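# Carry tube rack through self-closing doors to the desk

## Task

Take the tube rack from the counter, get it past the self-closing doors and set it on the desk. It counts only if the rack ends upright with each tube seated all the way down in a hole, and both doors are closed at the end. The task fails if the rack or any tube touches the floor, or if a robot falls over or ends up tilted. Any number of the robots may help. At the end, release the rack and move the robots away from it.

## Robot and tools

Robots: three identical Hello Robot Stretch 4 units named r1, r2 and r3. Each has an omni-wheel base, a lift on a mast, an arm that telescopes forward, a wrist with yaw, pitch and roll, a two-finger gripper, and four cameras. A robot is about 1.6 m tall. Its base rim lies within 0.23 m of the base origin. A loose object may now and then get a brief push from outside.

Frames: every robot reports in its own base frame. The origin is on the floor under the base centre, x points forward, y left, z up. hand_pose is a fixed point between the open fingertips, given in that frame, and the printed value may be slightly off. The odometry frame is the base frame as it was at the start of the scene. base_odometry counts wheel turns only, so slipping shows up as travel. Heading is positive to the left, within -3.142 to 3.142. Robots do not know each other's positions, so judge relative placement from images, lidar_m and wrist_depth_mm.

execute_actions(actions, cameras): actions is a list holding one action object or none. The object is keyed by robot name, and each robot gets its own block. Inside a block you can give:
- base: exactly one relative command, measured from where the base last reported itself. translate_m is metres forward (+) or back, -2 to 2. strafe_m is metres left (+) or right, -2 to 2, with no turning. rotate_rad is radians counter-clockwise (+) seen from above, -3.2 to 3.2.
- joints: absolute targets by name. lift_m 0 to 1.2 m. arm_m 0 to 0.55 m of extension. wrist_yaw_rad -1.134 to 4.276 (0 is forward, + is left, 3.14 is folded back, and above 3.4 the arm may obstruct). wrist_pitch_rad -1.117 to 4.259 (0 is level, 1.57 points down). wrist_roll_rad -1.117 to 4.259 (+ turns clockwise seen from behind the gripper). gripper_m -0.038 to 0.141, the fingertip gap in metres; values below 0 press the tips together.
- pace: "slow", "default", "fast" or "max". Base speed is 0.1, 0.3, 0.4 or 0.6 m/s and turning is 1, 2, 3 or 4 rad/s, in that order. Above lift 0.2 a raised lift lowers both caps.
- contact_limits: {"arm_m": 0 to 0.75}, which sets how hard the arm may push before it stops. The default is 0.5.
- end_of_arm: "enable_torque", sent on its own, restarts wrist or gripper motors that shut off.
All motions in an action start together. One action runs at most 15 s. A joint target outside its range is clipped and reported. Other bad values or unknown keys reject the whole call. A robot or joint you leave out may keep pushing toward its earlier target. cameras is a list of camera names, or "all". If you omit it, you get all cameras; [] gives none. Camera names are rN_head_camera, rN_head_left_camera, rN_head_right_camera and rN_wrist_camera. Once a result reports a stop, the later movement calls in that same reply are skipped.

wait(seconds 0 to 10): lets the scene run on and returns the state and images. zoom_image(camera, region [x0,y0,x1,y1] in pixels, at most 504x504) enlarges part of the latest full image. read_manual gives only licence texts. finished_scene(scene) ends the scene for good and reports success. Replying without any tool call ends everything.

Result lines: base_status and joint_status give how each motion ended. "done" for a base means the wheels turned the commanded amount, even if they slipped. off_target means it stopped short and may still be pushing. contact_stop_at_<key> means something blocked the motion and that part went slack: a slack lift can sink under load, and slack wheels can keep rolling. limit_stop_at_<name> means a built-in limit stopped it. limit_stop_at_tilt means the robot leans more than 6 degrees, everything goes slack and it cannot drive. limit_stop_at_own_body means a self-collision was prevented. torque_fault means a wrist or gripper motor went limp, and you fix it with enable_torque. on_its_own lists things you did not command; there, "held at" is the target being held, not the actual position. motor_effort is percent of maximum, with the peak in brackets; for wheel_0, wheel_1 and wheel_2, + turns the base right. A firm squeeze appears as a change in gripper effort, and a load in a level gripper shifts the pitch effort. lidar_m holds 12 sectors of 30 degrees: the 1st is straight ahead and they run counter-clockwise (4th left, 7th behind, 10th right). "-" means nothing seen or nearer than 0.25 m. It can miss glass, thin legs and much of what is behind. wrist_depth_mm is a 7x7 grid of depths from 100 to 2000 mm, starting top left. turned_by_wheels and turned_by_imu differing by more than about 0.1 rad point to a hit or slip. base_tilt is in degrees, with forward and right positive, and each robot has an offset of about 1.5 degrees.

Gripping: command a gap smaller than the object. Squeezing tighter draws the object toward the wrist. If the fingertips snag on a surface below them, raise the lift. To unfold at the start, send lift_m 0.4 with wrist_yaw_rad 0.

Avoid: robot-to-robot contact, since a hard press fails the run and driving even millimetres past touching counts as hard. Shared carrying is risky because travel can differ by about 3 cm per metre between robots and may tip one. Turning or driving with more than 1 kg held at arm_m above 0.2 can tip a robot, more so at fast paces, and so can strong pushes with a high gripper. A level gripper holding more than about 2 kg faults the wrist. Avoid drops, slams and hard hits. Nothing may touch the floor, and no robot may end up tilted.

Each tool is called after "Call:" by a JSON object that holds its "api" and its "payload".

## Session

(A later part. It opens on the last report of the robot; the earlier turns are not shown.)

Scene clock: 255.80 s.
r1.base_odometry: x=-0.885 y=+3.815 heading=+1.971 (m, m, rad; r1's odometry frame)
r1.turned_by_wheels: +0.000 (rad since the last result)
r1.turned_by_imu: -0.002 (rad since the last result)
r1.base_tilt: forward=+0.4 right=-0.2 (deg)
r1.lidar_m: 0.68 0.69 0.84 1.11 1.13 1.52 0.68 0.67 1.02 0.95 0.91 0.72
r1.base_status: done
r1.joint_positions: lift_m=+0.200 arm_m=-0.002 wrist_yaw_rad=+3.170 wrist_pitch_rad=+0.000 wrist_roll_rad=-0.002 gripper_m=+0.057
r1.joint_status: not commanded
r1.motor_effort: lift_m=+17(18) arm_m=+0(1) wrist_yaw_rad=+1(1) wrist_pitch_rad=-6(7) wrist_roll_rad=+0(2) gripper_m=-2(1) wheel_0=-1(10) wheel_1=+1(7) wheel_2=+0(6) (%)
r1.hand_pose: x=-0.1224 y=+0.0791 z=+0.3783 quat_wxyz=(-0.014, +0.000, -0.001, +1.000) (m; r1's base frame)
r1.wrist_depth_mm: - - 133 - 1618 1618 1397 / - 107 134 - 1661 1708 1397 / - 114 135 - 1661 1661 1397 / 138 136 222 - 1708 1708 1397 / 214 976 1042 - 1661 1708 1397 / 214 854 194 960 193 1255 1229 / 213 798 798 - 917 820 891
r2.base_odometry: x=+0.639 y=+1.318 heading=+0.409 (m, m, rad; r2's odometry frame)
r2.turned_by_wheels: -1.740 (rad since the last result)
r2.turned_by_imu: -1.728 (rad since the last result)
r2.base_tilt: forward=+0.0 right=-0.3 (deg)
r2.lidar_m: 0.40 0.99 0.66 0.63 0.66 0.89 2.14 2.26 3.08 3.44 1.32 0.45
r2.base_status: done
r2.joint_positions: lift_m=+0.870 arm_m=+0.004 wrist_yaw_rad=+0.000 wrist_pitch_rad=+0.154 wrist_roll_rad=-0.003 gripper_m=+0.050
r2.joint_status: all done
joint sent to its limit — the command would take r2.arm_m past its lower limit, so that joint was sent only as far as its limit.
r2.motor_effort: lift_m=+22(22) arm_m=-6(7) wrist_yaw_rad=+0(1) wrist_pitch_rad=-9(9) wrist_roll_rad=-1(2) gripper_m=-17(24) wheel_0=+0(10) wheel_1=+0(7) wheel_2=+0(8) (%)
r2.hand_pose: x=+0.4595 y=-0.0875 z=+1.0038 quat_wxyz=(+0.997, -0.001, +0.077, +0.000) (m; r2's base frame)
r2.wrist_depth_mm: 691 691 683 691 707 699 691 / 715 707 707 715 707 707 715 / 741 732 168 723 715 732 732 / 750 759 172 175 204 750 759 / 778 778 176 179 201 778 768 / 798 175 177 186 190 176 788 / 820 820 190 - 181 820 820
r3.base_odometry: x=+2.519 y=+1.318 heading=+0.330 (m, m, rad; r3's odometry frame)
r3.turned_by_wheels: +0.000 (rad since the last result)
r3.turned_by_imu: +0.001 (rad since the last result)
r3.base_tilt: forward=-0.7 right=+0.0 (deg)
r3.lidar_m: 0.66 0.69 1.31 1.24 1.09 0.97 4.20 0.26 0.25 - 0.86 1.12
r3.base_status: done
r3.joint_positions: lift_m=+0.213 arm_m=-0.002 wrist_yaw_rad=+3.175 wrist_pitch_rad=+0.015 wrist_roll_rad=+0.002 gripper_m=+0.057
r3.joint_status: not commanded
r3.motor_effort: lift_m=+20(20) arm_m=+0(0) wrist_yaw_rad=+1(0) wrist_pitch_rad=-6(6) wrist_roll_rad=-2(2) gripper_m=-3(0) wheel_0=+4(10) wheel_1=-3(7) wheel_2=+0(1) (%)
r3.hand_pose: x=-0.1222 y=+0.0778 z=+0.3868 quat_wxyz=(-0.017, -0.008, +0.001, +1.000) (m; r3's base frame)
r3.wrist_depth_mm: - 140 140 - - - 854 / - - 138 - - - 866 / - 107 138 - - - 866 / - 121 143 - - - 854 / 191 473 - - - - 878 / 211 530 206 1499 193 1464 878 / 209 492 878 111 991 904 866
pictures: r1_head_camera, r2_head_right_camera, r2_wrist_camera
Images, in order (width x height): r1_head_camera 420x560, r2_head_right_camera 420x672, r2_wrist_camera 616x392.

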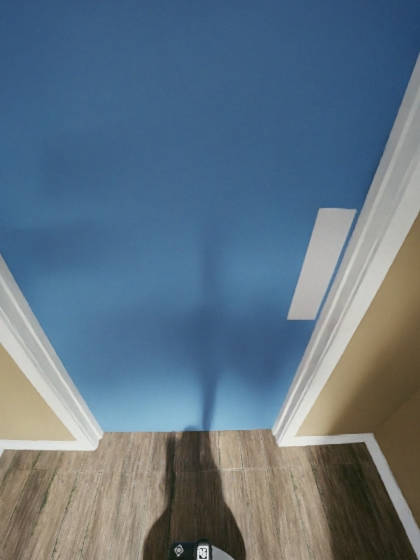

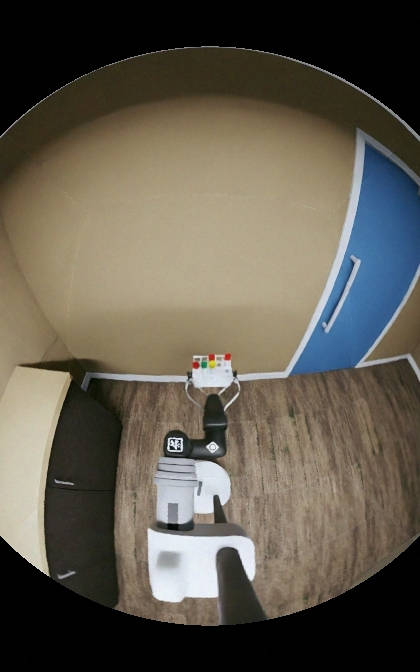

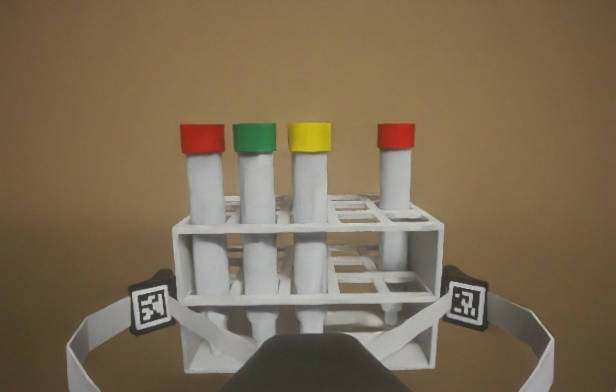

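Call:
{"api": "execute_actions", "payload": {"actions": [{"r1": {"base": {"translate_m": 0.43}}, "r2": {"base": {"translate_m": 0.32}}}], "cameras": ["r2_head_right_camera"]}}

Call:
{"api": "execute_actions", "payload": {"actions": [{"r1": {"base": {"translate_m": 0.12}, "pace": "slow"}, "r2": {"base": {"strafe_m": -0.3}}}], "cameras": ["r2_head_right_camera"]}}

Call:
{"api": "execute_actions", "payload": {"actions": [{"r1": {"base": {"translate_m": 0.8}}}], "cameras": ["r1_head_left_camera", "r2_head_right_camera"]}}

Scene clock: 262.70 s.
r1.base_odometry: x=-1.053 y=+4.211 heading=+1.972 (m, m, rad; r1's odometry frame)
r1.turned_by_wheels: +0.000 (rad since the last result)
r1.turned_by_imu: -0.004 (rad since the last result)
r1.base_tilt: forward=+0.3 right=-0.2 (deg)
r1.lidar_m: 0.25 0.26 0.35 0.63 1.16 1.53 1.08 1.19 1.00 0.93 0.39 0.27
r1.base_status: done
r1.joint_positions: lift_m=+0.200 arm_m=-0.002 wrist_yaw_rad=+3.170 wrist_pitch_rad=+0.000 wrist_roll_rad=-0.002 gripper_m=+0.057
r1.joint_status: not commanded
r1.motor_effort: lift_m=+18(18) arm_m=+0(0) wrist_yaw_rad=+2(0) wrist_pitch_rad=-6(5) wrist_roll_rad=-2(1) gripper_m=-4(1) wheel_0=+3(6) wheel_1=+3(12) wheel_2=+1(15) (%)
r1.hand_pose: x=-0.1224 y=+0.0791 z=+0.3783 quat_wxyz=(-0.014, +0.000, -0.001, +1.000) (m; r1's base frame)
r1.wrist_depth_mm: - - 134 - - - 1430 / - 107 134 - - - 1430 / - 114 135 - - - 1464 / 138 136 222 - - - 1430 / 214 1863 1255 - - 1921 1397 / 214 1182 194 1255 192 1255 1229 / 214 809 891 - 917 820 891
r2.base_odometry: x=+0.933 y=+1.446 heading=+0.410 (m, m, rad; r2's odometry frame)
r2.turned_by_wheels: +0.000 (rad since the last result)
r2.turned_by_imu: +0.002 (rad since the last result)
r2.base_tilt: forward=+0.0 right=-0.3 (deg)
r2.lidar_m: 0.40 0.67 0.94 0.62 0.66 0.91 2.47 2.57 3.52 2.62 0.94 0.46
r2.base_status: done
r2.joint_positions: lift_m=+0.870 arm_m=+0.003 wrist_yaw_rad=+0.000 wrist_pitch_rad=+0.154 wrist_roll_rad=-0.003 gripper_m=+0.050
r2.joint_status: not commanded
r2.motor_effort: lift_m=+22(22) arm_m=-6(6) wrist_yaw_rad=-1(0) wrist_pitch_rad=-8(9) wrist_roll_rad=-1(0) gripper_m=-20(17) wheel_0=+2(6) wheel_1=+1(5) wheel_2=+0(9) (%)
r2.hand_pose: x=+0.4595 y=-0.0875 z=+1.0039 quat_wxyz=(+0.997, -0.001, +0.077, +0.000) (m; r2's base frame)
r2.wrist_depth_mm: 389 394 392 392 394 394 392 / 402 404 404 402 404 402 404 / 413 415 167 413 410 413 415 / 427 427 171 175 204 427 424 / 439 439 175 179 201 439 439 / 455 174 177 185 190 177 449 / 466 466 190 - 181 466 462
r3.base_odometry: x=+2.519 y=+1.318 heading=+0.330 (m, m, rad; r3's odometry frame)
r3.turned_by_wheels: +0.000 (rad since the last result)
r3.turned_by_imu: +0.001 (rad since the last result)
r3.base_tilt: forward=-0.6 right=+0.0 (deg)
r3.lidar_m: 1.09 1.16 1.31 1.24 1.08 0.97 4.18 0.27 0.25 - 0.88 1.11
r3.base_status: not commanded
r3.joint_positions: lift_m=+0.213 arm_m=-0.002 wrist_yaw_rad=+3.175 wrist_pitch_rad=+0.015 wrist_roll_rad=+0.002 gripper_m=+0.057
r3.joint_status: not commanded
r3.motor_effort: lift_m=+20(20) arm_m=+0(0) wrist_yaw_rad=+0(2) wrist_pitch_rad=-5(5) wrist_roll_rad=-2(2) gripper_m=-2(4) wheel_0=+4(4) wheel_1=-3(3) wheel_2=+0(0) (%)
r3.hand_pose: x=-0.1222 y=+0.0778 z=+0.3868 quat_wxyz=(-0.017, -0.008, +0.001, +1.000) (m; r3's base frame)
r3.wrist_depth_mm: - 140 140 - - - 854 / - - 138 - - - 854 / - 107 138 - - - 854 / - 121 142 - - - 854 / 192 477 - - - - 878 / 211 535 206 1537 194 1464 866 / 209 492 891 111 991 904 866
pictures: r2_head_right_camera
Images, in order (width x height): r2_head_right_camera 420x672.

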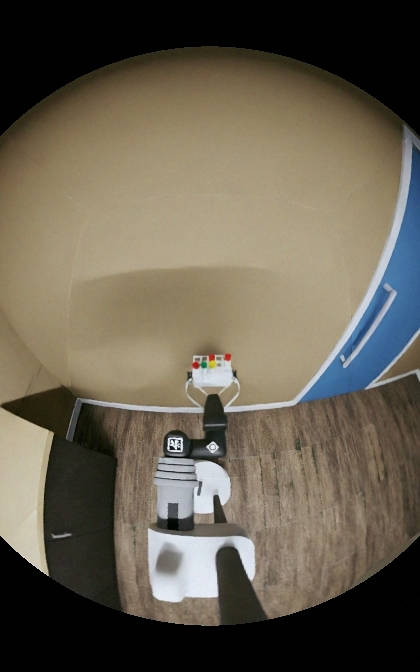

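Scene clock: 265.17 s.
r1.base_odometry: x=-1.099 y=+4.321 heading=+1.973 (m, m, rad; r1's odometry frame)
r1.turned_by_wheels: +0.001 (rad since the last result)
r1.turned_by_imu: +0.005 (rad since the last result)
r1.base_tilt: forward=+0.2 right=-0.3 (deg)
r1.lidar_m: - 0.25 0.25 0.53 1.14 1.55 1.19 1.30 0.99 0.41 0.33 0.25
r1.base_status: done
r1.joint_positions: lift_m=+0.200 arm_m=-0.002 wrist_yaw_rad=+3.170 wrist_pitch_rad=+0.000 wrist_roll_rad=-0.002 gripper_m=+0.057
r1.joint_status: not commanded
r1.motor_effort: lift_m=+18(18) arm_m=+0(0) wrist_yaw_rad=+1(1) wrist_pitch_rad=-4(6) wrist_roll_rad=-2(1) gripper_m=-1(4) wheel_0=+16(26) wheel_1=+14(19) wheel_2=-21(30) (%)
r1.hand_pose: x=-0.1224 y=+0.0791 z=+0.3784 quat_wxyz=(-0.014, +0.000, -0.001, +1.000) (m; r1's base frame)
r1.wrist_depth_mm: - - 133 - - - 1397 / - 107 134 - - - 1430 / - 114 135 - - - 1430 / 138 136 221 - - - 1464 / 214 1863 1336 - - 1983 1430 / 214 1205 194 1255 193 1255 1229 / 213 820 904 - 904 820 878
r2.base_odometry: x=+1.052 y=+1.171 heading=+0.410 (m, m, rad; r2's odometry frame)
r2.turned_by_wheels: +0.000 (rad since the last result)
r2.turned_by_imu: +0.000 (rad since the last result)
r2.base_tilt: forward=+0.0 right=-0.2 (deg)
r2.lidar_m: 0.40 0.67 0.91 0.93 0.98 1.32 2.49 2.57 3.25 2.61 0.81 0.44
r2.base_status: done
r2.joint_positions: lift_m=+0.870 arm_m=+0.003 wrist_yaw_rad=+0.000 wrist_pitch_rad=+0.154 wrist_roll_rad=-0.003 gripper_m=+0.050
r2.joint_status: not commanded
r2.motor_effort: lift_m=+21(22) arm_m=-5(5) wrist_yaw_rad=-1(1) wrist_pitch_rad=-9(9) wrist_roll_rad=+0(0) gripper_m=-23(23) wheel_0=+0(10) wheel_1=+1(7) wheel_2=+1(1) (%)
r2.hand_pose: x=+0.4595 y=-0.0874 z=+1.0040 quat_wxyz=(+0.997, -0.001, +0.077, +0.000) (m; r2's base frame)
r2.wrist_depth_mm: 392 392 394 394 392 394 394 / 404 404 404 404 404 404 404 / 415 415 167 410 413 415 415 / 430 427 171 175 204 427 427 / 439 439 175 178 202 439 439 / 455 175 177 185 190 176 452 / 462 469 189 - 181 466 466
r3.base_odometry: x=+2.519 y=+1.318 heading=+0.330 (m, m, rad; r3's odometry frame)
r3.turned_by_wheels: +0.000 (rad since the last result)
r3.turned_by_imu: +0.000 (rad since the last result)
r3.base_tilt: forward=-0.6 right=+0.1 (deg)
r3.lidar_m: 1.19 1.35 1.32 1.24 1.08 0.98 4.21 0.29 0.25 - 0.87 1.13
r3.base_status: not commanded
r3.joint_positions: lift_m=+0.213 arm_m=-0.002 wrist_yaw_rad=+3.175 wrist_pitch_rad=+0.015 wrist_roll_rad=+0.002 gripper_m=+0.057
r3.joint_status: not commanded
r3.motor_effort: lift_m=+20(20) arm_m=+0(0) wrist_yaw_rad=+2(3) wrist_pitch_rad=-5(6) wrist_roll_rad=+0(2) gripper_m=-3(3) wheel_0=+4(4) wheel_1=-2(2) wheel_2=+0(0) (%)
r3.hand_pose: x=-0.1222 y=+0.0778 z=+0.3868 quat_wxyz=(-0.017, -0.008, +0.001, +1.000) (m; r3's base frame)
r3.wrist_depth_mm: - 140 140 - - - 842 / - - 138 - - - 866 / - 107 138 - - - 878 / - 121 143 - - - 854 / 191 477 - - - - 866 / 211 525 206 1499 194 1499 866 / 209 496 891 111 991 891 866
pictures: r2_head_right_camera
Images, in order (width x height): r2_head_right_camera 420x672.

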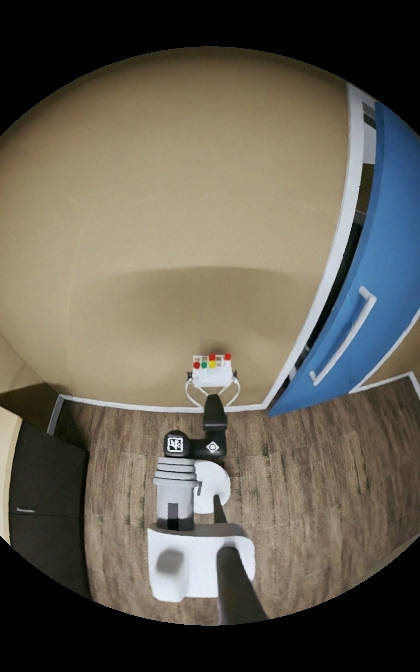

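Scene clock: 269.30 s.
r1.base_odometry: x=-1.412 y=+5.057 heading=+1.973 (m, m, rad; r1's odometry frame)
r1.turned_by_wheels: +0.000 (rad since the last result)
r1.turned_by_imu: +0.060 (rad since the last result)
r1.base_tilt: forward=+0.2 right=-0.3 (deg)
r1.lidar_m: 0.33 0.25 - 0.25 0.28 0.74 1.99 0.71 0.84 0.80 0.97 2.65
r1.base_status: done
r1.joint_positions: lift_m=+0.200 arm_m=-0.003 wrist_yaw_rad=+3.171 wrist_pitch_rad=+0.000 wrist_roll_rad=-0.002 gripper_m=+0.057
r1.joint_status: not commanded
r1.motor_effort: lift_m=+17(17) arm_m=+1(2) wrist_yaw_rad=+0(92) wrist_pitch_rad=-5(7) wrist_roll_rad=-1(2) gripper_m=-2(2) wheel_0=+1(22) wheel_1=+9(26) wheel_2=-6(30) (%)
r1.hand_pose: x=-0.1226 y=+0.0790 z=+0.3783 quat_wxyz=(-0.015, +0.000, -0.001, +1.000) (m; r1's base frame)
r1.wrist_depth_mm: - - 133 - - - 1182 / - 107 134 - - - 1182 / - 114 135 - - - 1205 / 138 136 221 - - - 1182 / 215 1756 - - - - 1160 / 215 1098 195 1255 193 1281 759 / 213 768 904 - 917 809 732
r2.base_odometry: x=+1.052 y=+1.171 heading=+0.410 (m, m, rad; r2's odometry frame)
r2.turned_by_wheels: +0.000 (rad since the last result)
r2.turned_by_imu: +0.001 (rad since the last result)
r2.base_tilt: forward=+0.0 right=-0.2 (deg)
r2.lidar_m: 0.38 0.68 0.93 0.93 0.97 1.33 2.50 2.61 3.27 0.82 0.91 0.46
r2.base_status: not commanded
r2.joint_positions: lift_m=+0.870 arm_m=+0.003 wrist_yaw_rad=+0.000 wrist_pitch_rad=+0.154 wrist_roll_rad=-0.003 gripper_m=+0.050
r2.joint_status: not commanded
r2.motor_effort: lift_m=+21(21) arm_m=-6(6) wrist_yaw_rad=-2(1) wrist_pitch_rad=-9(8) wrist_roll_rad=-1(1) gripper_m=-19(20) wheel_0=+0(0) wheel_1=+1(1) wheel_2=+1(1) (%)
r2.hand_pose: x=+0.4595 y=-0.0874 z=+1.0040 quat_wxyz=(+0.997, -0.001, +0.077, +0.000) (m; r2's base frame)
r2.wrist_depth_mm: 394 397 394 394 392 394 394 / 404 404 404 404 407 404 404 / 418 418 167 410 410 415 413 / 427 427 172 175 204 427 427 / 439 439 175 179 202 439 439 / 452 174 178 185 190 176 452 / 466 469 189 - 181 469 466
r3.base_odometry: x=+2.519 y=+1.318 heading=+0.330 (m, m, rad; r3's odometry frame)
r3.turned_by_wheels: +0.000 (rad since the last result)
r3.turned_by_imu: +0.000 (rad since the last result)
r3.base_tilt: forward=-0.7 right=+0.0 (deg)
r3.lidar_m: 1.51 1.68 1.33 1.23 1.11 0.96 4.20 0.28 0.25 - 0.87 1.12
r3.base_status: not commanded
r3.joint_positions: lift_m=+0.213 arm_m=-0.002 wrist_yaw_rad=+3.175 wrist_pitch_rad=+0.015 wrist_roll_rad=+0.002 gripper_m=+0.057
r3.joint_status: not commanded
r3.motor_effort: lift_m=+20(19) arm_m=+0(0) wrist_yaw_rad=+0(1) wrist_pitch_rad=-5(6) wrist_roll_rad=-4(1) gripper_m=-2(3) wheel_0=+4(4) wheel_1=-3(2) wheel_2=+0(0) (%)
r3.hand_pose: x=-0.1222 y=+0.0778 z=+0.3868 quat_wxyz=(-0.017, -0.008, +0.001, +1.000) (m; r3's base frame)
r3.wrist_depth_mm: - 140 140 - - - 842 / - - 138 - - - 854 / - 107 138 - - - 854 / - 121 143 - - - 854 / 193 473 - - - - 866 / 211 530 205 1537 194 1464 866 / 209 496 904 111 991 904 866
pictures: r1_head_left_camera, r2_head_right_camera
Images, in order (width x height): r1_head_left_camera 420x672, r2_head_right_camera 420x672.

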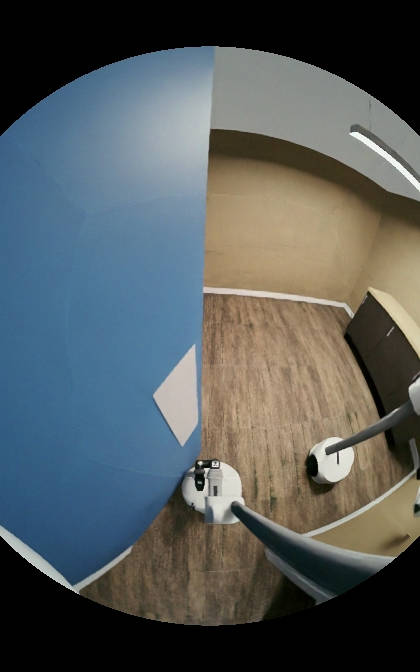

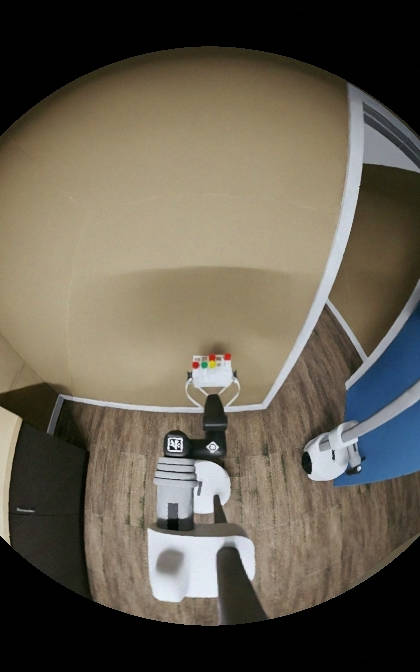

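Call:
{"api": "execute_actions", "payload": {"actions": [{"r1": {"base": {"strafe_m": 0.36}}, "r2": {"base": {"strafe_m": -0.35}}}], "cameras": ["r1_head_left_camera", "r2_head_right_camera"]}}

Scene clock: 276.60 s.
r1.base_odometry: x=-1.743 y=+4.916 heading=+1.972 (m, m, rad; r1's odometry frame)
r1.turned_by_wheels: -0.001 (rad since the last result)
r1.turned_by_imu: -0.005 (rad since the last result)
r1.base_tilt: forward=+0.3 right=-0.3 (deg)
r1.lidar_m: 2.53 0.29 0.25 - 0.25 0.28 2.05 1.86 0.89 0.81 0.92 2.65
r1.base_status: done
r1.joint_positions: lift_m=+0.200 arm_m=-0.003 wrist_yaw_rad=+3.171 wrist_pitch_rad=+0.000 wrist_roll_rad=-0.002 gripper_m=+0.057
r1.joint_status: not commanded
r1.motor_effort: lift_m=+17(17) arm_m=+1(1) wrist_yaw_rad=+0(0) wrist_pitch_rad=-6(6) wrist_roll_rad=+0(1) gripper_m=-1(2) wheel_0=-6(26) wheel_1=+2(21) wheel_2=-3(5) (%)
r1.hand_pose: x=-0.1226 y=+0.0790 z=+0.3783 quat_wxyz=(-0.014, +0.000, -0.001, +1.000) (m; r1's base frame)
r1.wrist_depth_mm: - - 133 - 580 264 - / - 107 134 - 580 265 188 / - 114 135 - 574 265 189 / 138 136 221 - 574 266 188 / 214 - - - 430 263 187 / 215 1182 194 1281 192 258 190 / 214 809 891 - 473 220 -
r2.base_odometry: x=+1.191 y=+0.849 heading=+0.410 (m, m, rad; r2's odometry frame)
r2.turned_by_wheels: +0.000 (rad since the last result)
r2.turned_by_imu: +0.002 (rad since the last result)
r2.base_tilt: forward=+0.0 right=-0.3 (deg)
r2.lidar_m: 0.40 0.68 0.91 1.28 1.34 1.83 2.47 2.58 1.28 0.81 0.91 0.45
r2.base_status: done
r2.joint_positions: lift_m=+0.870 arm_m=+0.003 wrist_yaw_rad=+0.000 wrist_pitch_rad=+0.154 wrist_roll_rad=-0.003 gripper_m=+0.050
r2.joint_status: not commanded
r2.motor_effort: lift_m=+21(21) arm_m=-6(6) wrist_yaw_rad=-1(0) wrist_pitch_rad=-8(9) wrist_roll_rad=-2(1) gripper_m=-22(21) wheel_0=+0(8) wheel_1=+2(9) wheel_2=+0(1) (%)
r2.hand_pose: x=+0.4595 y=-0.0874 z=+1.0040 quat_wxyz=(+0.997, -0.001, +0.077, +0.000) (m; r2's base frame)
r2.wrist_depth_mm: 394 397 397 394 389 - - / 407 407 407 407 397 - - / 418 418 167 415 402 - - / 427 430 172 175 204 - - / 442 442 175 178 201 - - / 452 175 177 185 190 176 - / 466 469 190 - 181 1708 1661
r3.base_odometry: x=+2.519 y=+1.318 heading=+0.330 (m, m, rad; r3's odometry frame)
r3.turned_by_wheels: +0.000 (rad since the last result)
r3.turned_by_imu: +0.001 (rad since the last result)
r3.base_tilt: forward=-0.7 right=+0.0 (deg)
r3.lidar_m: 1.50 1.64 1.34 1.25 1.11 0.98 4.21 0.29 0.25 - 0.88 1.14
r3.base_status: not commanded
r3.joint_positions: lift_m=+0.213 arm_m=-0.002 wrist_yaw_rad=+3.175 wrist_pitch_rad=+0.015 wrist_roll_rad=+0.002 gripper_m=+0.057
r3.joint_status: not commanded
r3.motor_effort: lift_m=+20(20) arm_m=+0(0) wrist_yaw_rad=+2(2) wrist_pitch_rad=-5(6) wrist_roll_rad=-2(2) gripper_m=-2(4) wheel_0=+4(4) wheel_1=-2(3) wheel_2=+0(0) (%)
r3.hand_pose: x=-0.1222 y=+0.0778 z=+0.3868 quat_wxyz=(-0.017, -0.008, +0.001, +1.000) (m; r3's base frame)
r3.wrist_depth_mm: - 140 140 - - - 854 / - - 138 - - - 854 / - 107 138 - - - 866 / - 121 143 - - - 866 / 192 473 - - - - 866 / 211 535 206 1499 194 1464 878 / 209 492 878 111 991 904 866
pictures: r1_head_left_camera, r2_head_right_camera
Images, in order (width x height): r1_head_left_camera 420x672, r2_head_right_camera 420x672.

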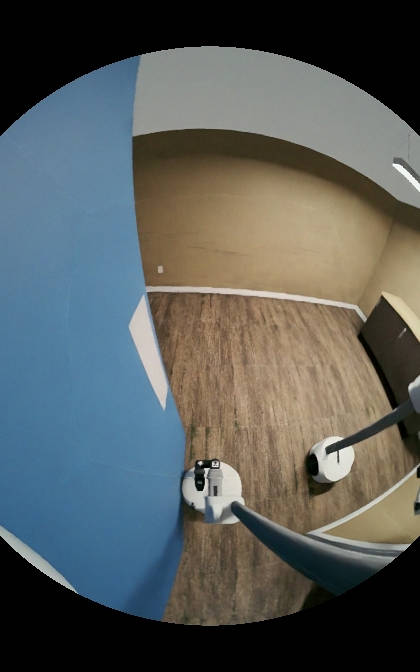

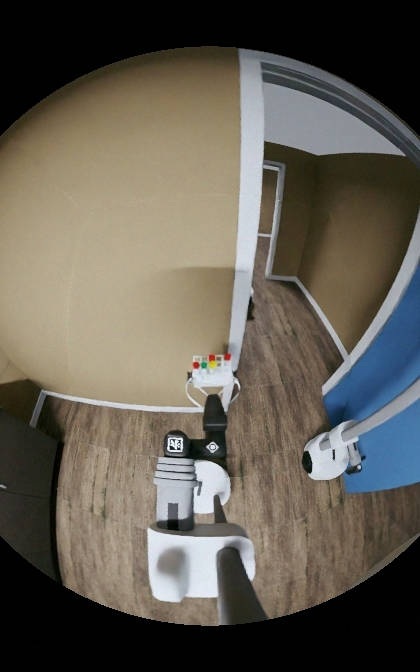

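Call:
{"api": "execute_actions", "payload": {"actions": [{"r1": {"base": {"translate_m": 0.38}}, "r2": {"base": {"strafe_m": -0.4}}}], "cameras": ["r1_head_left_camera", "r2_head_right_camera", "r2_head_camera"]}}

Scene clock: 282.77 s.
r1.base_odometry: x=-1.892 y=+5.266 heading=+1.973 (m, m, rad; r1's odometry frame)
r1.turned_by_wheels: +0.000 (rad since the last result)
r1.turned_by_imu: -0.003 (rad since the last result)
r1.base_tilt: forward=+0.3 right=-0.4 (deg)
r1.lidar_m: 2.15 2.27 1.85 1.79 0.25 0.26 0.79 0.72 0.47 0.47 2.42 2.28
r1.base_status: done
r1.joint_positions: lift_m=+0.200 arm_m=-0.003 wrist_yaw_rad=+3.171 wrist_pitch_rad=+0.000 wrist_roll_rad=-0.002 gripper_m=+0.057
r1.joint_status: not commanded
r1.motor_effort: lift_m=+17(17) arm_m=+1(1) wrist_yaw_rad=+0(0) wrist_pitch_rad=-6(6) wrist_roll_rad=-1(0) gripper_m=-3(2) wheel_0=+0(1) wheel_1=+8(12) wheel_2=-2(12) (%)
r1.hand_pose: x=-0.1226 y=+0.0790 z=+0.3783 quat_wxyz=(-0.014, +0.000, -0.001, +1.000) (m; r1's base frame)
r1.wrist_depth_mm: - - 133 - 591 265 - / - 107 133 - 591 266 190 / - 114 135 - 591 268 189 / 138 136 222 - 591 267 189 / 214 - - - 439 266 188 / 215 1182 194 1255 193 260 191 / 214 831 904 - 477 222 -
r2.base_odometry: x=+1.351 y=+0.483 heading=+0.410 (m, m, rad; r2's odometry frame)
r2.turned_by_wheels: +0.000 (rad since the last result)
r2.turned_by_imu: +0.001 (rad since the last result)
r2.base_tilt: forward=+0.0 right=-0.2 (deg)
r2.lidar_m: 0.40 0.66 0.91 1.67 1.75 2.58 2.47 2.58 0.47 0.51 0.83 0.43
r2.base_status: done
r2.joint_positions: lift_m=+0.870 arm_m=+0.003 wrist_yaw_rad=+0.000 wrist_pitch_rad=+0.154 wrist_roll_rad=-0.003 gripper_m=+0.050
r2.joint_status: not commanded
r2.motor_effort: lift_m=+20(20) arm_m=-6(5) wrist_yaw_rad=-1(1) wrist_pitch_rad=-8(9) wrist_roll_rad=+0(2) gripper_m=-20(19) wheel_0=+0(14) wheel_1=+1(9) wheel_2=+1(1) (%)
r2.hand_pose: x=+0.4595 y=-0.0874 z=+1.0040 quat_wxyz=(+0.997, -0.001, +0.077, +0.000) (m; r2's base frame)
r2.wrist_depth_mm: 387 1618 - - - - 1756 / 399 512 - - - - 1756 / 410 517 167 - - - 1808 / 421 484 172 174 204 - 1808 / 439 488 175 178 201 - 1808 / 455 175 177 184 190 176 1756 / 469 508 190 - 181 1661 1618
r3.base_odometry: x=+2.519 y=+1.318 heading=+0.330 (m, m, rad; r3's odometry frame)
r3.turned_by_wheels: +0.000 (rad since the last result)
r3.turned_by_imu: +0.001 (rad since the last result)
r3.base_tilt: forward=-0.7 right=+0.0 (deg)
r3.lidar_m: 1.50 1.64 1.33 1.24 1.09 0.98 4.20 0.29 0.25 - 0.87 1.15
r3.base_status: not commanded
r3.joint_positions: lift_m=+0.213 arm_m=-0.002 wrist_yaw_rad=+3.175 wrist_pitch_rad=+0.015 wrist_roll_rad=+0.002 gripper_m=+0.057
r3.joint_status: not commanded
r3.motor_effort: lift_m=+20(20) arm_m=+0(0) wrist_yaw_rad=+1(2) wrist_pitch_rad=-4(5) wrist_roll_rad=-4(2) gripper_m=-5(4) wheel_0=+4(4) wheel_1=-3(3) wheel_2=+0(0) (%)
r3.hand_pose: x=-0.1222 y=+0.0778 z=+0.3868 quat_wxyz=(-0.017, -0.008, +0.001, +1.000) (m; r3's base frame)
r3.wrist_depth_mm: - 140 140 - - - 854 / - - 138 - - - 854 / - 107 138 - - - 854 / - 121 143 - - - 854 / 192 477 - - - - 866 / 211 530 206 1537 194 1499 866 / 210 492 891 111 991 891 866
pictures: r1_head_left_camera, r2_head_camera, r2_head_right_camera
Images, in order (width x height): r1_head_left_camera 420x672, r2_head_camera 420x560, r2_head_right_camera 420x672.

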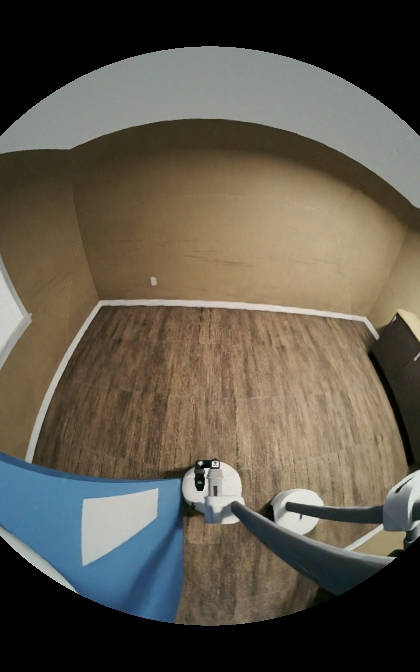

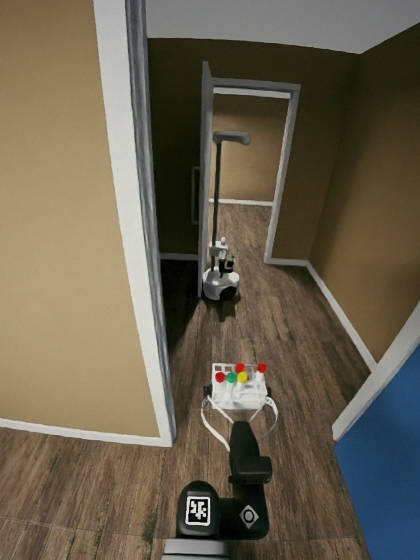

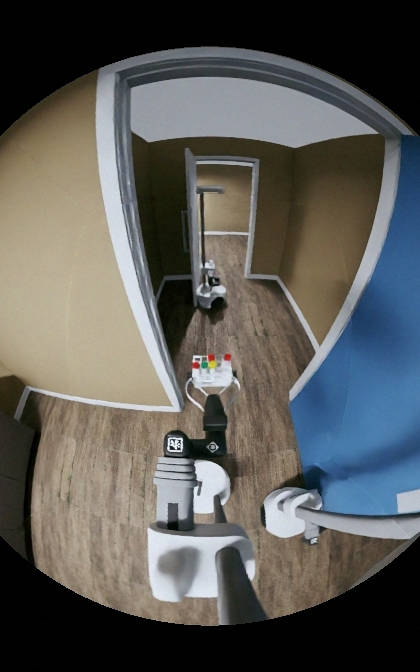

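Call:
{"api": "execute_actions", "payload": {"actions": [{"r2": {"base": {"translate_m": 0.3}}}], "cameras": []}}

Call:
{"api": "execute_actions", "payload": {"actions": [{"r2": {"base": {"strafe_m": -0.32}}}], "cameras": ["r2_head_right_camera", "r2_head_camera"]}}

Scene clock: 291.80 s.
r1.base_odometry: x=-1.892 y=+5.266 heading=+1.973 (m, m, rad; r1's odometry frame)
r1.turned_by_wheels: +0.000 (rad since the last result)
r1.turned_by_imu: -0.003 (rad since the last result)
r1.base_tilt: forward=+0.3 right=-0.3 (deg)
r1.lidar_m: 2.17 2.25 1.84 1.80 0.25 0.27 0.76 0.65 0.63 2.29 2.38 2.27
r1.base_status: not commanded
r1.joint_positions: lift_m=+0.200 arm_m=-0.003 wrist_yaw_rad=+3.171 wrist_pitch_rad=+0.000 wrist_roll_rad=-0.002 gripper_m=+0.057
r1.joint_status: not commanded
r1.motor_effort: lift_m=+17(17) arm_m=+1(1) wrist_yaw_rad=+0(0) wrist_pitch_rad=-6(5) wrist_roll_rad=+0(0) gripper_m=-3(3) wheel_0=+0(0) wheel_1=+7(8) wheel_2=-2(2) (%)
r1.hand_pose: x=-0.1226 y=+0.0790 z=+0.3783 quat_wxyz=(-0.014, +0.000, -0.001, +1.000) (m; r1's base frame)
r1.wrist_depth_mm: - - 133 - 591 265 - / - 107 133 - 591 268 189 / - 114 135 - 597 268 189 / 138 136 221 - 591 266 189 / 214 - - - 439 265 188 / 214 1182 194 1255 193 259 191 / 214 768 891 - 477 222 -
r2.base_odometry: x=+1.626 y=+0.602 heading=+0.410 (m, m, rad; r2's odometry frame)
r2.turned_by_wheels: +0.000 (rad since the last result)
r2.turned_by_imu: +0.002 (rad since the last result)
r2.base_tilt: forward=+0.0 right=-0.2 (deg)
r2.lidar_m: 0.39 0.37 0.49 1.36 1.76 2.40 2.79 0.66 0.65 0.78 0.84 0.45
r2.base_status: done
r2.joint_positions: lift_m=+0.870 arm_m=+0.003 wrist_yaw_rad=+0.000 wrist_pitch_rad=+0.154 wrist_roll_rad=-0.003 gripper_m=+0.050
r2.joint_status: not commanded
r2.motor_effort: lift_m=+20(20) arm_m=-6(5) wrist_yaw_rad=-1(1) wrist_pitch_rad=-8(8) wrist_roll_rad=-1(0) gripper_m=-20(20) wheel_0=+2(7) wheel_1=+1(5) wheel_2=+0(9) (%)
r2.hand_pose: x=+0.4595 y=-0.0874 z=+1.0040 quat_wxyz=(+0.997, -0.001, +0.077, +0.000) (m; r2's base frame)
r2.wrist_depth_mm: 1118 1618 - 1708 - - 1808 / 1098 1618 - - - - 1756 / 1098 1576 167 1708 - - 1756 / 1098 1576 172 174 206 - 1808 / 1078 1576 175 178 201 - 1808 / 1060 175 177 183 190 176 1756 / 1008 1537 190 - 181 1661 1618
r3.base_odometry: x=+2.519 y=+1.318 heading=+0.330 (m, m, rad; r3's odometry frame)
r3.turned_by_wheels: +0.000 (rad since the last result)
r3.turned_by_imu: +0.001 (rad since the last result)
r3.base_tilt: forward=-0.7 right=+0.0 (deg)
r3.lidar_m: 1.48 1.65 1.29 1.24 1.10 0.95 4.19 0.29 0.25 - 0.86 1.12
r3.base_status: not commanded
r3.joint_positions: lift_m=+0.213 arm_m=-0.002 wrist_yaw_rad=+3.175 wrist_pitch_rad=+0.015 wrist_roll_rad=+0.002 gripper_m=+0.057
r3.joint_status: not commanded
r3.motor_effort: lift_m=+20(20) arm_m=+0(0) wrist_yaw_rad=+2(1) wrist_pitch_rad=-4(5) wrist_roll_rad=-1(1) gripper_m=+0(4) wheel_0=+4(4) wheel_1=-3(3) wheel_2=+0(0) (%)
r3.hand_pose: x=-0.1222 y=+0.0778 z=+0.3868 quat_wxyz=(-0.017, -0.008, +0.001, +1.000) (m; r3's base frame)
r3.wrist_depth_mm: - 140 140 - - - 842 / - - 139 - - - 854 / - 107 138 - - - 866 / - 121 143 - - - 854 / 192 473 - - - - 878 / 211 530 205 1499 194 1464 866 / 209 496 891 111 976 917 878
pictures: none
No camera images: the call's "cameras" was empty. Leave "cameras" out to get every camera's image.

Scene clock: 294.20 s.
r1.base_odometry: x=-1.892 y=+5.266 heading=+1.973 (m, m, rad; r1's odometry frame)
r1.turned_by_wheels: +0.000 (rad since the last result)
r1.turned_by_imu: -0.001 (rad since the last result)
r1.base_tilt: forward=+0.3 right=-0.3 (deg)
r1.lidar_m: 2.16 2.27 1.85 1.77 0.25 0.29 0.51 0.45 1.35 2.28 2.40 2.26
r1.base_status: not commanded
r1.joint_positions: lift_m=+0.200 arm_m=-0.003 wrist_yaw_rad=+3.171 wrist_pitch_rad=+0.000 wrist_roll_rad=-0.002 gripper_m=+0.057
r1.joint_status: not commanded
r1.motor_effort: lift_m=+17(17) arm_m=+1(1) wrist_yaw_rad=+0(1) wrist_pitch_rad=-6(6) wrist_roll_rad=+0(1) gripper_m=-2(3) wheel_0=+0(0) wheel_1=+7(8) wheel_2=-2(1) (%)
r1.hand_pose: x=-0.1226 y=+0.0790 z=+0.3783 quat_wxyz=(-0.014, +0.000, -0.001, +1.000) (m; r1's base frame)
r1.wrist_depth_mm: - - 134 - 591 265 - / - 107 134 - 591 267 189 / - 113 135 - 591 268 190 / 138 136 222 - 585 267 189 / 214 1618 - - 442 266 188 / 214 580 195 1255 193 260 192 / 213 521 609 - 480 222 -
r2.base_odometry: x=+1.754 y=+0.309 heading=+0.410 (m, m, rad; r2's odometry frame)
r2.turned_by_wheels: +0.000 (rad since the last result)
r2.turned_by_imu: +0.000 (rad since the last result)
r2.base_tilt: forward=+0.0 right=-0.2 (deg)
r2.lidar_m: 0.39 1.48 0.61 1.37 2.09 2.89 0.52 0.44 0.51 0.48 0.51 0.45
r2.base_status: done
r2.joint_positions: lift_m=+0.870 arm_m=+0.003 wrist_yaw_rad=+0.000 wrist_pitch_rad=+0.154 wrist_roll_rad=-0.003 gripper_m=+0.050
r2.joint_status: not commanded
r2.motor_effort: lift_m=+20(20) arm_m=-6(5) wrist_yaw_rad=+0(2) wrist_pitch_rad=-8(9) wrist_roll_rad=-1(2) gripper_m=-19(24) wheel_0=-2(7) wheel_1=+0(8) wheel_2=+0(0) (%)
r2.hand_pose: x=+0.4595 y=-0.0874 z=+1.0040 quat_wxyz=(+0.997, -0.001, +0.077, +0.000) (m; r2's base frame)
r2.wrist_depth_mm: 1618 - 1661 - - 1983 1366 / 1537 - 1921 - - 1921 1336 / 1499 - 168 - - 1983 1366 / 1537 - 173 174 204 - 1336 / 1537 - 176 178 201 - 1366 / 1499 175 177 185 190 176 1336 / 1397 1661 190 - 181 1661 1281
r3.base_odometry: x=+2.519 y=+1.318 heading=+0.330 (m, m, rad; r3's odometry frame)
r3.turned_by_wheels: +0.000 (rad since the last result)
r3.turned_by_imu: +0.000 (rad since the last result)
r3.base_tilt: forward=-0.7 right=+0.0 (deg)
r3.lidar_m: 1.50 1.57 1.31 1.23 1.10 0.94 4.21 0.27 0.25 - 0.89 1.12
r3.base_status: not commanded
r3.joint_positions: lift_m=+0.213 arm_m=-0.002 wrist_yaw_rad=+3.175 wrist_pitch_rad=+0.015 wrist_roll_rad=+0.002 gripper_m=+0.057
r3.joint_status: not commanded
r3.motor_effort: lift_m=+19(20) arm_m=+0(0) wrist_yaw_rad=+2(2) wrist_pitch_rad=-6(5) wrist_roll_rad=-3(4) gripper_m=-1(5) wheel_0=+4(4) wheel_1=-2(2) wheel_2=+0(0) (%)
r3.hand_pose: x=-0.1222 y=+0.0778 z=+0.3868 quat_wxyz=(-0.017, -0.008, +0.001, +1.000) (m; r3's base frame)
r3.wrist_depth_mm: - 140 140 - - - 842 / - - 138 - - - 854 / - 107 138 - - - 866 / - 121 143 - - - 854 / 192 469 - - - - 878 / 211 525 206 1499 194 1464 878 / 209 492 904 111 991 891 866
pictures: r2_head_camera, r2_head_right_camera
Images, in order (width x height): r2_head_camera 420x560, r2_head_right_camera 420x672.

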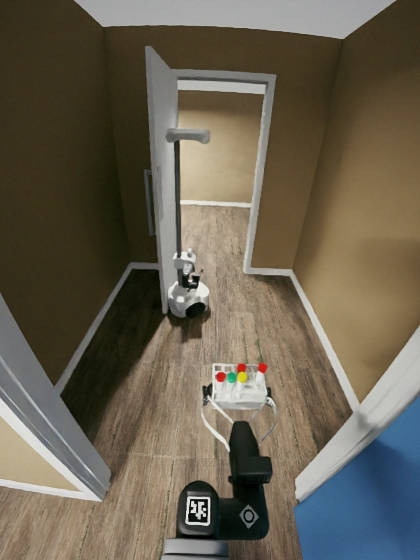

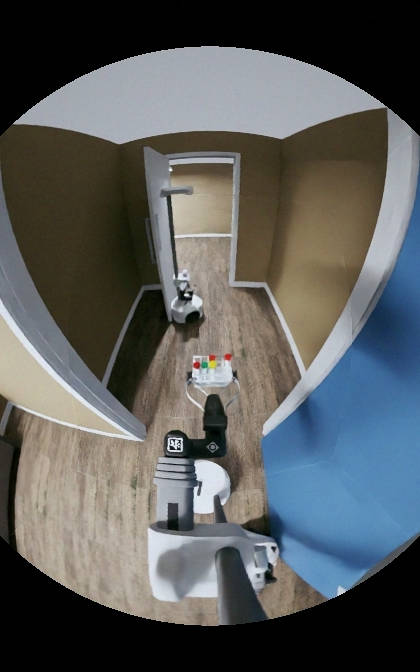

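Call:
{"api": "execute_actions", "payload": {"actions": [{"r1": {"base": {"rotate_rad": -1.57}, "pace": "slow"}, "r2": {"base": {"translate_m": 1.55}, "pace": "fast"}, "r3": {"base": {"translate_m": -0.45}, "pace": "slow"}}], "cameras": ["r1_head_right_camera", "r2_head_left_camera", "r2_head_camera"]}}

Scene clock: 315.13 s.
r1.base_odometry: x=-1.892 y=+5.266 heading=+0.404 (m, m, rad; r1's odometry frame)
r1.turned_by_wheels: -1.569 (rad since the last result)
r1.turned_by_imu: -1.584 (rad since the last result)
r1.base_tilt: forward=+0.3 right=-0.2 (deg)
r1.lidar_m: 2.29 2.42 2.25 2.17 2.27 0.26 0.26 0.25 0.28 0.80 1.23 1.38
r1.base_status: done
r1.joint_positions: lift_m=+0.200 arm_m=-0.003 wrist_yaw_rad=+3.170 wrist_pitch_rad=+0.000 wrist_roll_rad=-0.002 gripper_m=+0.057
r1.joint_status: not commanded
r1.motor_effort: lift_m=+17(17) arm_m=+1(1) wrist_yaw_rad=+1(0) wrist_pitch_rad=-7(6) wrist_roll_rad=+0(1) gripper_m=-2(3) wheel_0=+1(3) wheel_1=+3(15) wheel_2=+6(12) (%)
r1.hand_pose: x=-0.1226 y=+0.0791 z=+0.3783 quat_wxyz=(-0.014, +0.000, -0.001, +1.000) (m; r1's base frame)
r1.wrist_depth_mm: - - 133 1808 1808 1756 1708 / - 107 134 1756 1863 1808 1756 / - 114 135 1808 1808 1756 1808 / 138 136 222 1808 1808 1756 1756 / 214 325 322 1708 1863 1808 1808 / 215 324 194 320 193 1281 1229 / 214 329 325 - 931 831 891
r2.base_odometry: x=+3.175 y=+0.927 heading=+0.410 (m, m, rad; r2's odometry frame)
r2.turned_by_wheels: +0.000 (rad since the last result)
r2.turned_by_imu: +0.003 (rad since the last result)
r2.base_tilt: forward=+0.0 right=-0.3 (deg)
r2.lidar_m: 0.41 0.57 0.49 1.02 1.07 1.15 1.96 1.15 1.10 1.03 1.08 0.43
r2.base_status: done
r2.joint_positions: lift_m=+0.870 arm_m=+0.003 wrist_yaw_rad=+0.000 wrist_pitch_rad=+0.154 wrist_roll_rad=-0.003 gripper_m=+0.050
r2.joint_status: not commanded
r2.motor_effort: lift_m=+21(20) arm_m=-6(6) wrist_yaw_rad=-1(1) wrist_pitch_rad=-9(8) wrist_roll_rad=-2(1) gripper_m=-22(20) wheel_0=+1(5) wheel_1=+1(6) wheel_2=+1(12) (%)
r2.hand_pose: x=+0.4595 y=-0.0874 z=+1.0040 quat_wxyz=(+0.997, -0.001, +0.077, +0.000) (m; r2's base frame)
r2.wrist_depth_mm: 668 778 - - - 866 866 / 654 788 - - - 891 878 / 654 842 168 - - 904 917 / 654 778 172 173 203 946 931 / 647 788 176 178 201 946 960 / 634 175 177 184 190 176 991 / 597 820 189 - 181 1025 1008
r3.base_odometry: x=+2.093 y=+1.172 heading=+0.330 (m, m, rad; r3's odometry frame)
r3.turned_by_wheels: +0.000 (rad since the last result)
r3.turned_by_imu: +0.002 (rad since the last result)
r3.base_tilt: forward=-0.7 right=+0.0 (deg)
r3.lidar_m: 0.69 0.43 1.30 1.22 0.68 3.08 3.59 0.28 0.25 - 0.25 0.28
r3.base_status: done
r3.joint_positions: lift_m=+0.213 arm_m=-0.002 wrist_yaw_rad=+3.175 wrist_pitch_rad=+0.015 wrist_roll_rad=+0.002 gripper_m=+0.057
r3.joint_status: not commanded
r3.motor_effort: lift_m=+20(20) arm_m=+0(0) wrist_yaw_rad=+2(2) wrist_pitch_rad=-6(6) wrist_roll_rad=-2(1) gripper_m=-6(4) wheel_0=+5(6) wheel_1=-6(9) wheel_2=+5(8) (%)
r3.hand_pose: x=-0.1222 y=+0.0778 z=+0.3868 quat_wxyz=(-0.017, -0.008, +0.001, +1.000) (m; r3's base frame)
r3.wrist_depth_mm: - 140 140 - - - - / - - 139 - - - - / - 107 138 - - - - / - 121 143 - - - - / 193 - - - - - - / 211 1576 206 1537 194 1464 1430 / 210 1025 960 111 976 904 976
pictures: r1_head_right_camera, r2_head_camera, r2_head_left_camera
Images, in order (width x height): r1_head_right_camera 420x672, r2_head_camera 420x560, r2_head_left_camera 420x672.

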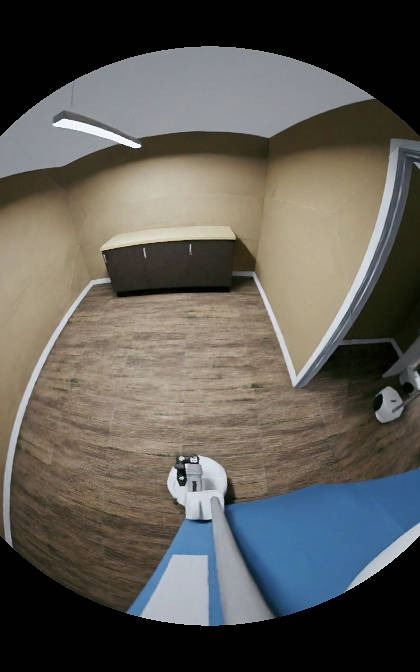

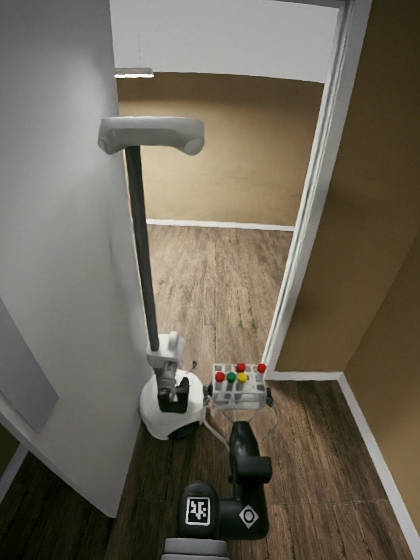

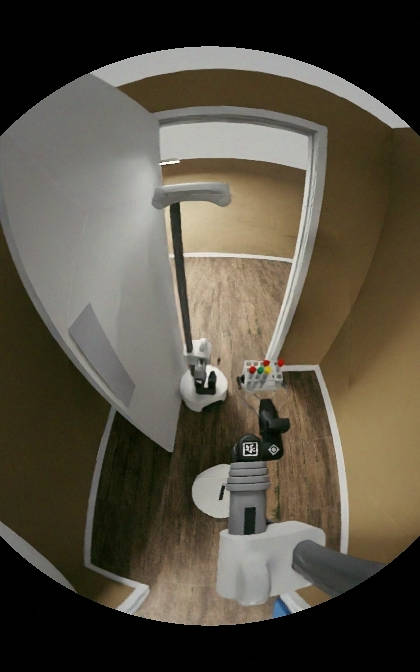

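Call:
{"api": "execute_actions", "payload": {"actions": [{"r1": {"base": {"strafe_m": -0.35}}, "r2": {"base": {"translate_m": 0.2}}, "r3": {"base": {"strafe_m": 0.07}}}], "cameras": ["r2_head_left_camera", "r3_head_right_camera"]}}

Scene clock: 325.23 s.
r1.base_odometry: x=-1.754 y=+4.944 heading=+0.403 (m, m, rad; r1's odometry frame)
r1.turned_by_wheels: +0.000 (rad since the last result)
r1.turned_by_imu: -0.005 (rad since the last result)
r1.base_tilt: forward=+0.4 right=-0.3 (deg)
r1.lidar_m: 2.30 2.39 2.62 2.51 0.29 0.25 - 0.25 0.27 1.79 1.81 0.99
r1.base_status: done
r1.joint_positions: lift_m=+0.200 arm_m=-0.003 wrist_yaw_rad=+3.170 wrist_pitch_rad=+0.000 wrist_roll_rad=-0.002 gripper_m=+0.057
r1.joint_status: not commanded
r1.motor_effort: lift_m=+17(17) arm_m=+1(1) wrist_yaw_rad=+0(1) wrist_pitch_rad=-6(7) wrist_roll_rad=-1(1) gripper_m=-2(3) wheel_0=-1(9) wheel_1=-7(13) wheel_2=+3(4) (%)
r1.hand_pose: x=-0.1226 y=+0.0791 z=+0.3783 quat_wxyz=(-0.014, +0.000, -0.001, +1.000) (m; r1's base frame)
r1.wrist_depth_mm: - - 133 314 312 309 306 / - 107 134 314 312 309 307 / - 114 135 315 314 310 309 / 138 136 222 317 314 312 309 / 214 325 322 319 315 312 310 / 215 327 194 320 192 314 312 / 214 327 325 - 319 315 314
r2.base_odometry: x=+3.358 y=+1.007 heading=+0.410 (m, m, rad; r2's odometry frame)
r2.turned_by_wheels: +0.000 (rad since the last result)
r2.turned_by_imu: +0.002 (rad since the last result)
r2.base_tilt: forward=+0.0 right=-0.3 (deg)
r2.lidar_m: 0.39 0.38 0.25 0.99 1.07 1.36 1.79 1.37 1.08 1.03 1.08 0.44
r2.base_status: done
r2.joint_positions: lift_m=+0.870 arm_m=+0.003 wrist_yaw_rad=+0.000 wrist_pitch_rad=+0.154 wrist_roll_rad=-0.003 gripper_m=+0.050
r2.joint_status: not commanded
r2.motor_effort: lift_m=+20(21) arm_m=-5(5) wrist_yaw_rad=-1(1) wrist_pitch_rad=-8(7) wrist_roll_rad=-1(1) gripper_m=-21(20) wheel_0=+0(3) wheel_1=+0(6) wheel_2=-1(10) (%)
r2.hand_pose: x=+0.4595 y=-0.0874 z=+1.0040 quat_wxyz=(+0.997, -0.001, +0.077, +0.000) (m; r2's base frame)
r2.wrist_depth_mm: 574 - - - - 723 676 / 591 - - - - 707 699 / 609 - 167 - - 723 715 / 621 - 172 175 204 741 732 / 609 559 176 178 200 750 750 / 585 174 177 184 189 176 768 / 535 676 189 - 181 798 798
r3.base_odometry: x=+2.071 y=+1.238 heading=+0.330 (m, m, rad; r3's odometry frame)
r3.turned_by_wheels: +0.000 (rad since the last result)
r3.turned_by_imu: +0.002 (rad since the last result)
r3.base_tilt: forward=-0.7 right=+0.0 (deg)
r3.lidar_m: 0.45 0.25 0.25 1.16 0.61 3.07 3.59 0.44 0.25 - 0.25 0.25
r3.base_status: done
r3.joint_positions: lift_m=+0.213 arm_m=-0.002 wrist_yaw_rad=+3.175 wrist_pitch_rad=+0.015 wrist_roll_rad=+0.002 gripper_m=+0.057
r3.joint_status: not commanded
r3.motor_effort: lift_m=+19(19) arm_m=+0(0) wrist_yaw_rad=+2(1) wrist_pitch_rad=-7(6) wrist_roll_rad=-2(4) gripper_m=-5(1) wheel_0=+9(16) wheel_1=-5(11) wheel_2=-2(3) (%)
r3.hand_pose: x=-0.1222 y=+0.0778 z=+0.3868 quat_wxyz=(-0.017, -0.008, +0.001, +1.000) (m; r3's base frame)
r3.wrist_depth_mm: - 140 140 - - - - / - - 138 - - - - / - 107 138 - - - - / - 121 143 - - - - / 192 - - - - - - / 211 1576 205 1499 193 1499 1430 / 208 1025 946 111 1008 891 976
pictures: r2_head_left_camera, r3_head_right_camera
Images, in order (width x height): r2_head_left_camera 420x672, r3_head_right_camera 420x672.

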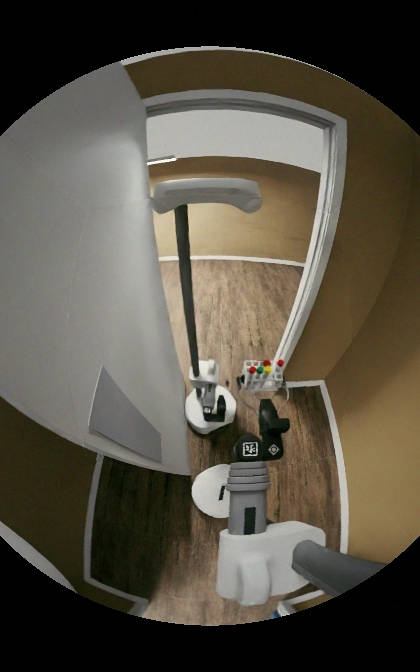

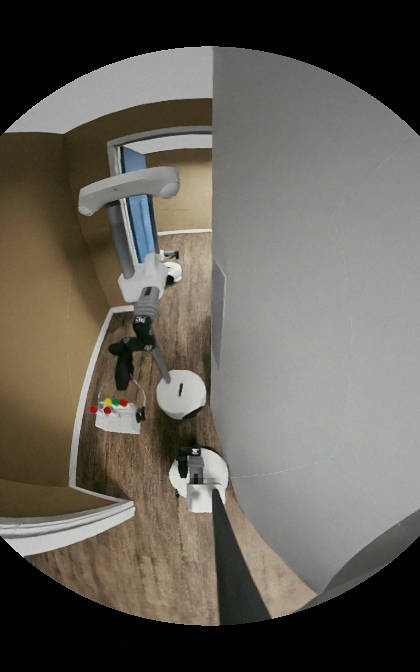

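Call:
{"api": "execute_actions", "payload": {"actions": [{"r1": {"base": {"translate_m": 0.33}, "pace": "slow"}, "r2": {"base": {"translate_m": 1.9}}, "r3": {"base": {"translate_m": -2.0}, "pace": "fast"}}], "cameras": ["r1_head_right_camera", "r2_head_left_camera", "r2_wrist_camera", "r3_head_camera"]}}

Scene clock: 343.60 s.
r1.base_odometry: x=-1.451 y=+5.074 heading=+0.404 (m, m, rad; r1's odometry frame)
r1.turned_by_wheels: +0.000 (rad since the last result)
r1.turned_by_imu: +0.013 (rad since the last result)
r1.base_tilt: forward=+0.5 right=-0.1 (deg)
r1.lidar_m: 1.96 2.07 2.60 2.52 0.25 - 0.25 0.28 0.69 2.78 0.73 0.89
r1.base_status: done
r1.joint_positions: lift_m=+0.200 arm_m=-0.003 wrist_yaw_rad=+3.170 wrist_pitch_rad=+0.000 wrist_roll_rad=-0.002 gripper_m=+0.057
r1.joint_status: not commanded
r1.motor_effort: lift_m=+17(17) arm_m=+1(1) wrist_yaw_rad=+1(1) wrist_pitch_rad=-5(8) wrist_roll_rad=+0(0) gripper_m=-4(3) wheel_0=-4(1) wheel_1=+4(5) wheel_2=+4(6) (%)
r1.hand_pose: x=-0.1226 y=+0.0791 z=+0.3783 quat_wxyz=(-0.014, +0.000, -0.001, +1.000) (m; r1's base frame)
r1.wrist_depth_mm: - - 133 297 260 231 212 / - 107 134 297 263 231 213 / - 114 135 290 262 233 214 / 138 136 221 298 262 234 216 / 215 421 347 300 254 233 215 / 215 421 193 289 193 234 214 / 214 424 362 - 258 226 215
r2.base_odometry: x=+5.101 y=+1.765 heading=+0.410 (m, m, rad; r2's odometry frame)
r2.turned_by_wheels: +0.000 (rad since the last result)
r2.turned_by_imu: +0.000 (rad since the last result)
r2.base_tilt: forward=+0.0 right=-0.2 (deg)
r2.lidar_m: 0.39 0.63 1.97 1.89 1.16 0.94 0.95 0.91 1.15 2.06 2.16 0.45
r2.base_status: done
r2.joint_positions: lift_m=+0.870 arm_m=+0.003 wrist_yaw_rad=+0.000 wrist_pitch_rad=+0.154 wrist_roll_rad=-0.003 gripper_m=+0.050
r2.joint_status: not commanded
r2.motor_effort: lift_m=+21(20) arm_m=-5(5) wrist_yaw_rad=-1(7) wrist_pitch_rad=-9(9) wrist_roll_rad=-1(0) gripper_m=-23(21) wheel_0=+0(9) wheel_1=+0(19) wheel_2=+0(13) (%)
r2.hand_pose: x=+0.4594 y=-0.0874 z=+1.0040 quat_wxyz=(+0.997, -0.001, +0.077, +0.000) (m; r2's base frame)
r2.wrist_depth_mm: 1921 1921 1983 1983 1983 1983 1921 / 1921 1983 - - - - - / - - 168 - - - - / - - 173 174 206 - - / - - 176 178 202 - - / - 175 178 184 190 176 - / 1708 1708 190 - 181 1661 1661
r3.base_odometry: x=+0.179 y=+0.590 heading=+0.331 (m, m, rad; r3's odometry frame)
r3.turned_by_wheels: +0.000 (rad since the last result)
r3.turned_by_imu: -0.004 (rad since the last result)
r3.base_tilt: forward=-0.8 right=+0.0 (deg)
r3.lidar_m: 0.32 0.28 2.16 2.09 2.18 1.63 1.53 1.57 2.10 1.83 1.90 1.68
r3.base_status: done
r3.joint_positions: lift_m=+0.213 arm_m=-0.002 wrist_yaw_rad=+3.175 wrist_pitch_rad=+0.015 wrist_roll_rad=+0.002 gripper_m=+0.057
r3.joint_status: not commanded
r3.motor_effort: lift_m=+20(20) arm_m=-1(0) wrist_yaw_rad=+1(1) wrist_pitch_rad=-6(5) wrist_roll_rad=-2(1) gripper_m=-2(5) wheel_0=+1(8) wheel_1=+0(11) wheel_2=+0(11) (%)
r3.hand_pose: x=-0.1222 y=+0.0778 z=+0.3868 quat_wxyz=(-0.017, -0.008, +0.001, +1.000) (m; r3's base frame)
r3.wrist_depth_mm: - 140 140 1661 1708 1661 1661 / - - 138 1661 1661 1661 1661 / - 107 138 1661 1661 1661 1661 / - 121 142 1661 1618 1661 1618 / 192 1708 1708 1661 1661 1661 1661 / 211 1618 206 1499 193 1464 1430 / 209 1025 946 111 991 917 991
pictures: r1_head_right_camera, r2_head_left_camera, r2_wrist_camera, r3_head_camera
Images, in order (width x height): r1_head_right_camera 420x672, r2_head_left_camera 420x672, r2_wrist_camera 616x392, r3_head_camera 420x560.

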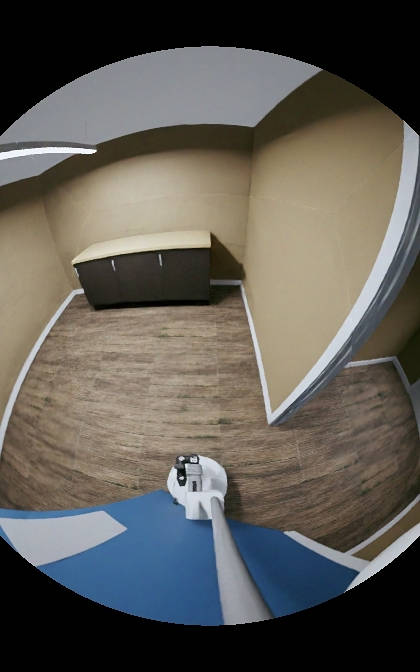

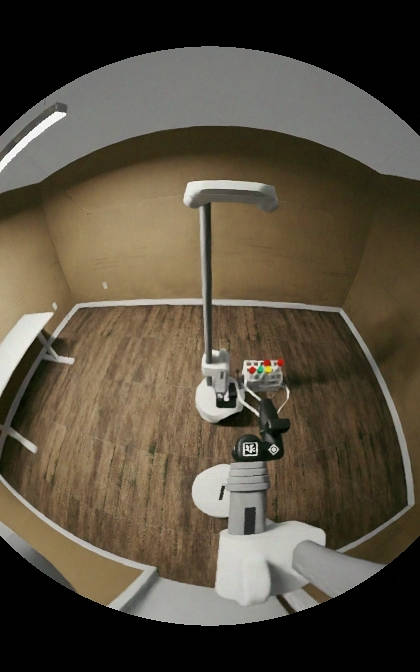

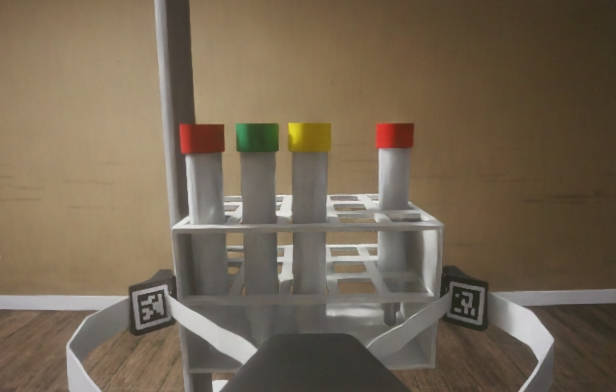

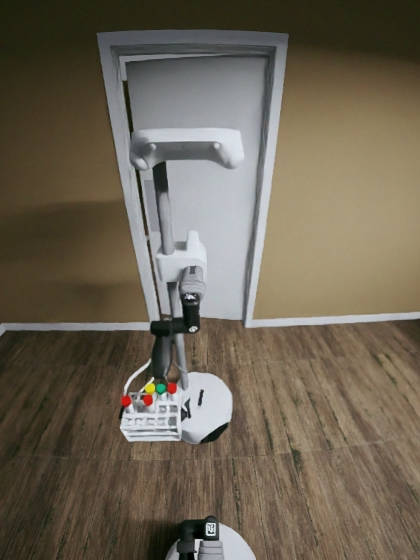

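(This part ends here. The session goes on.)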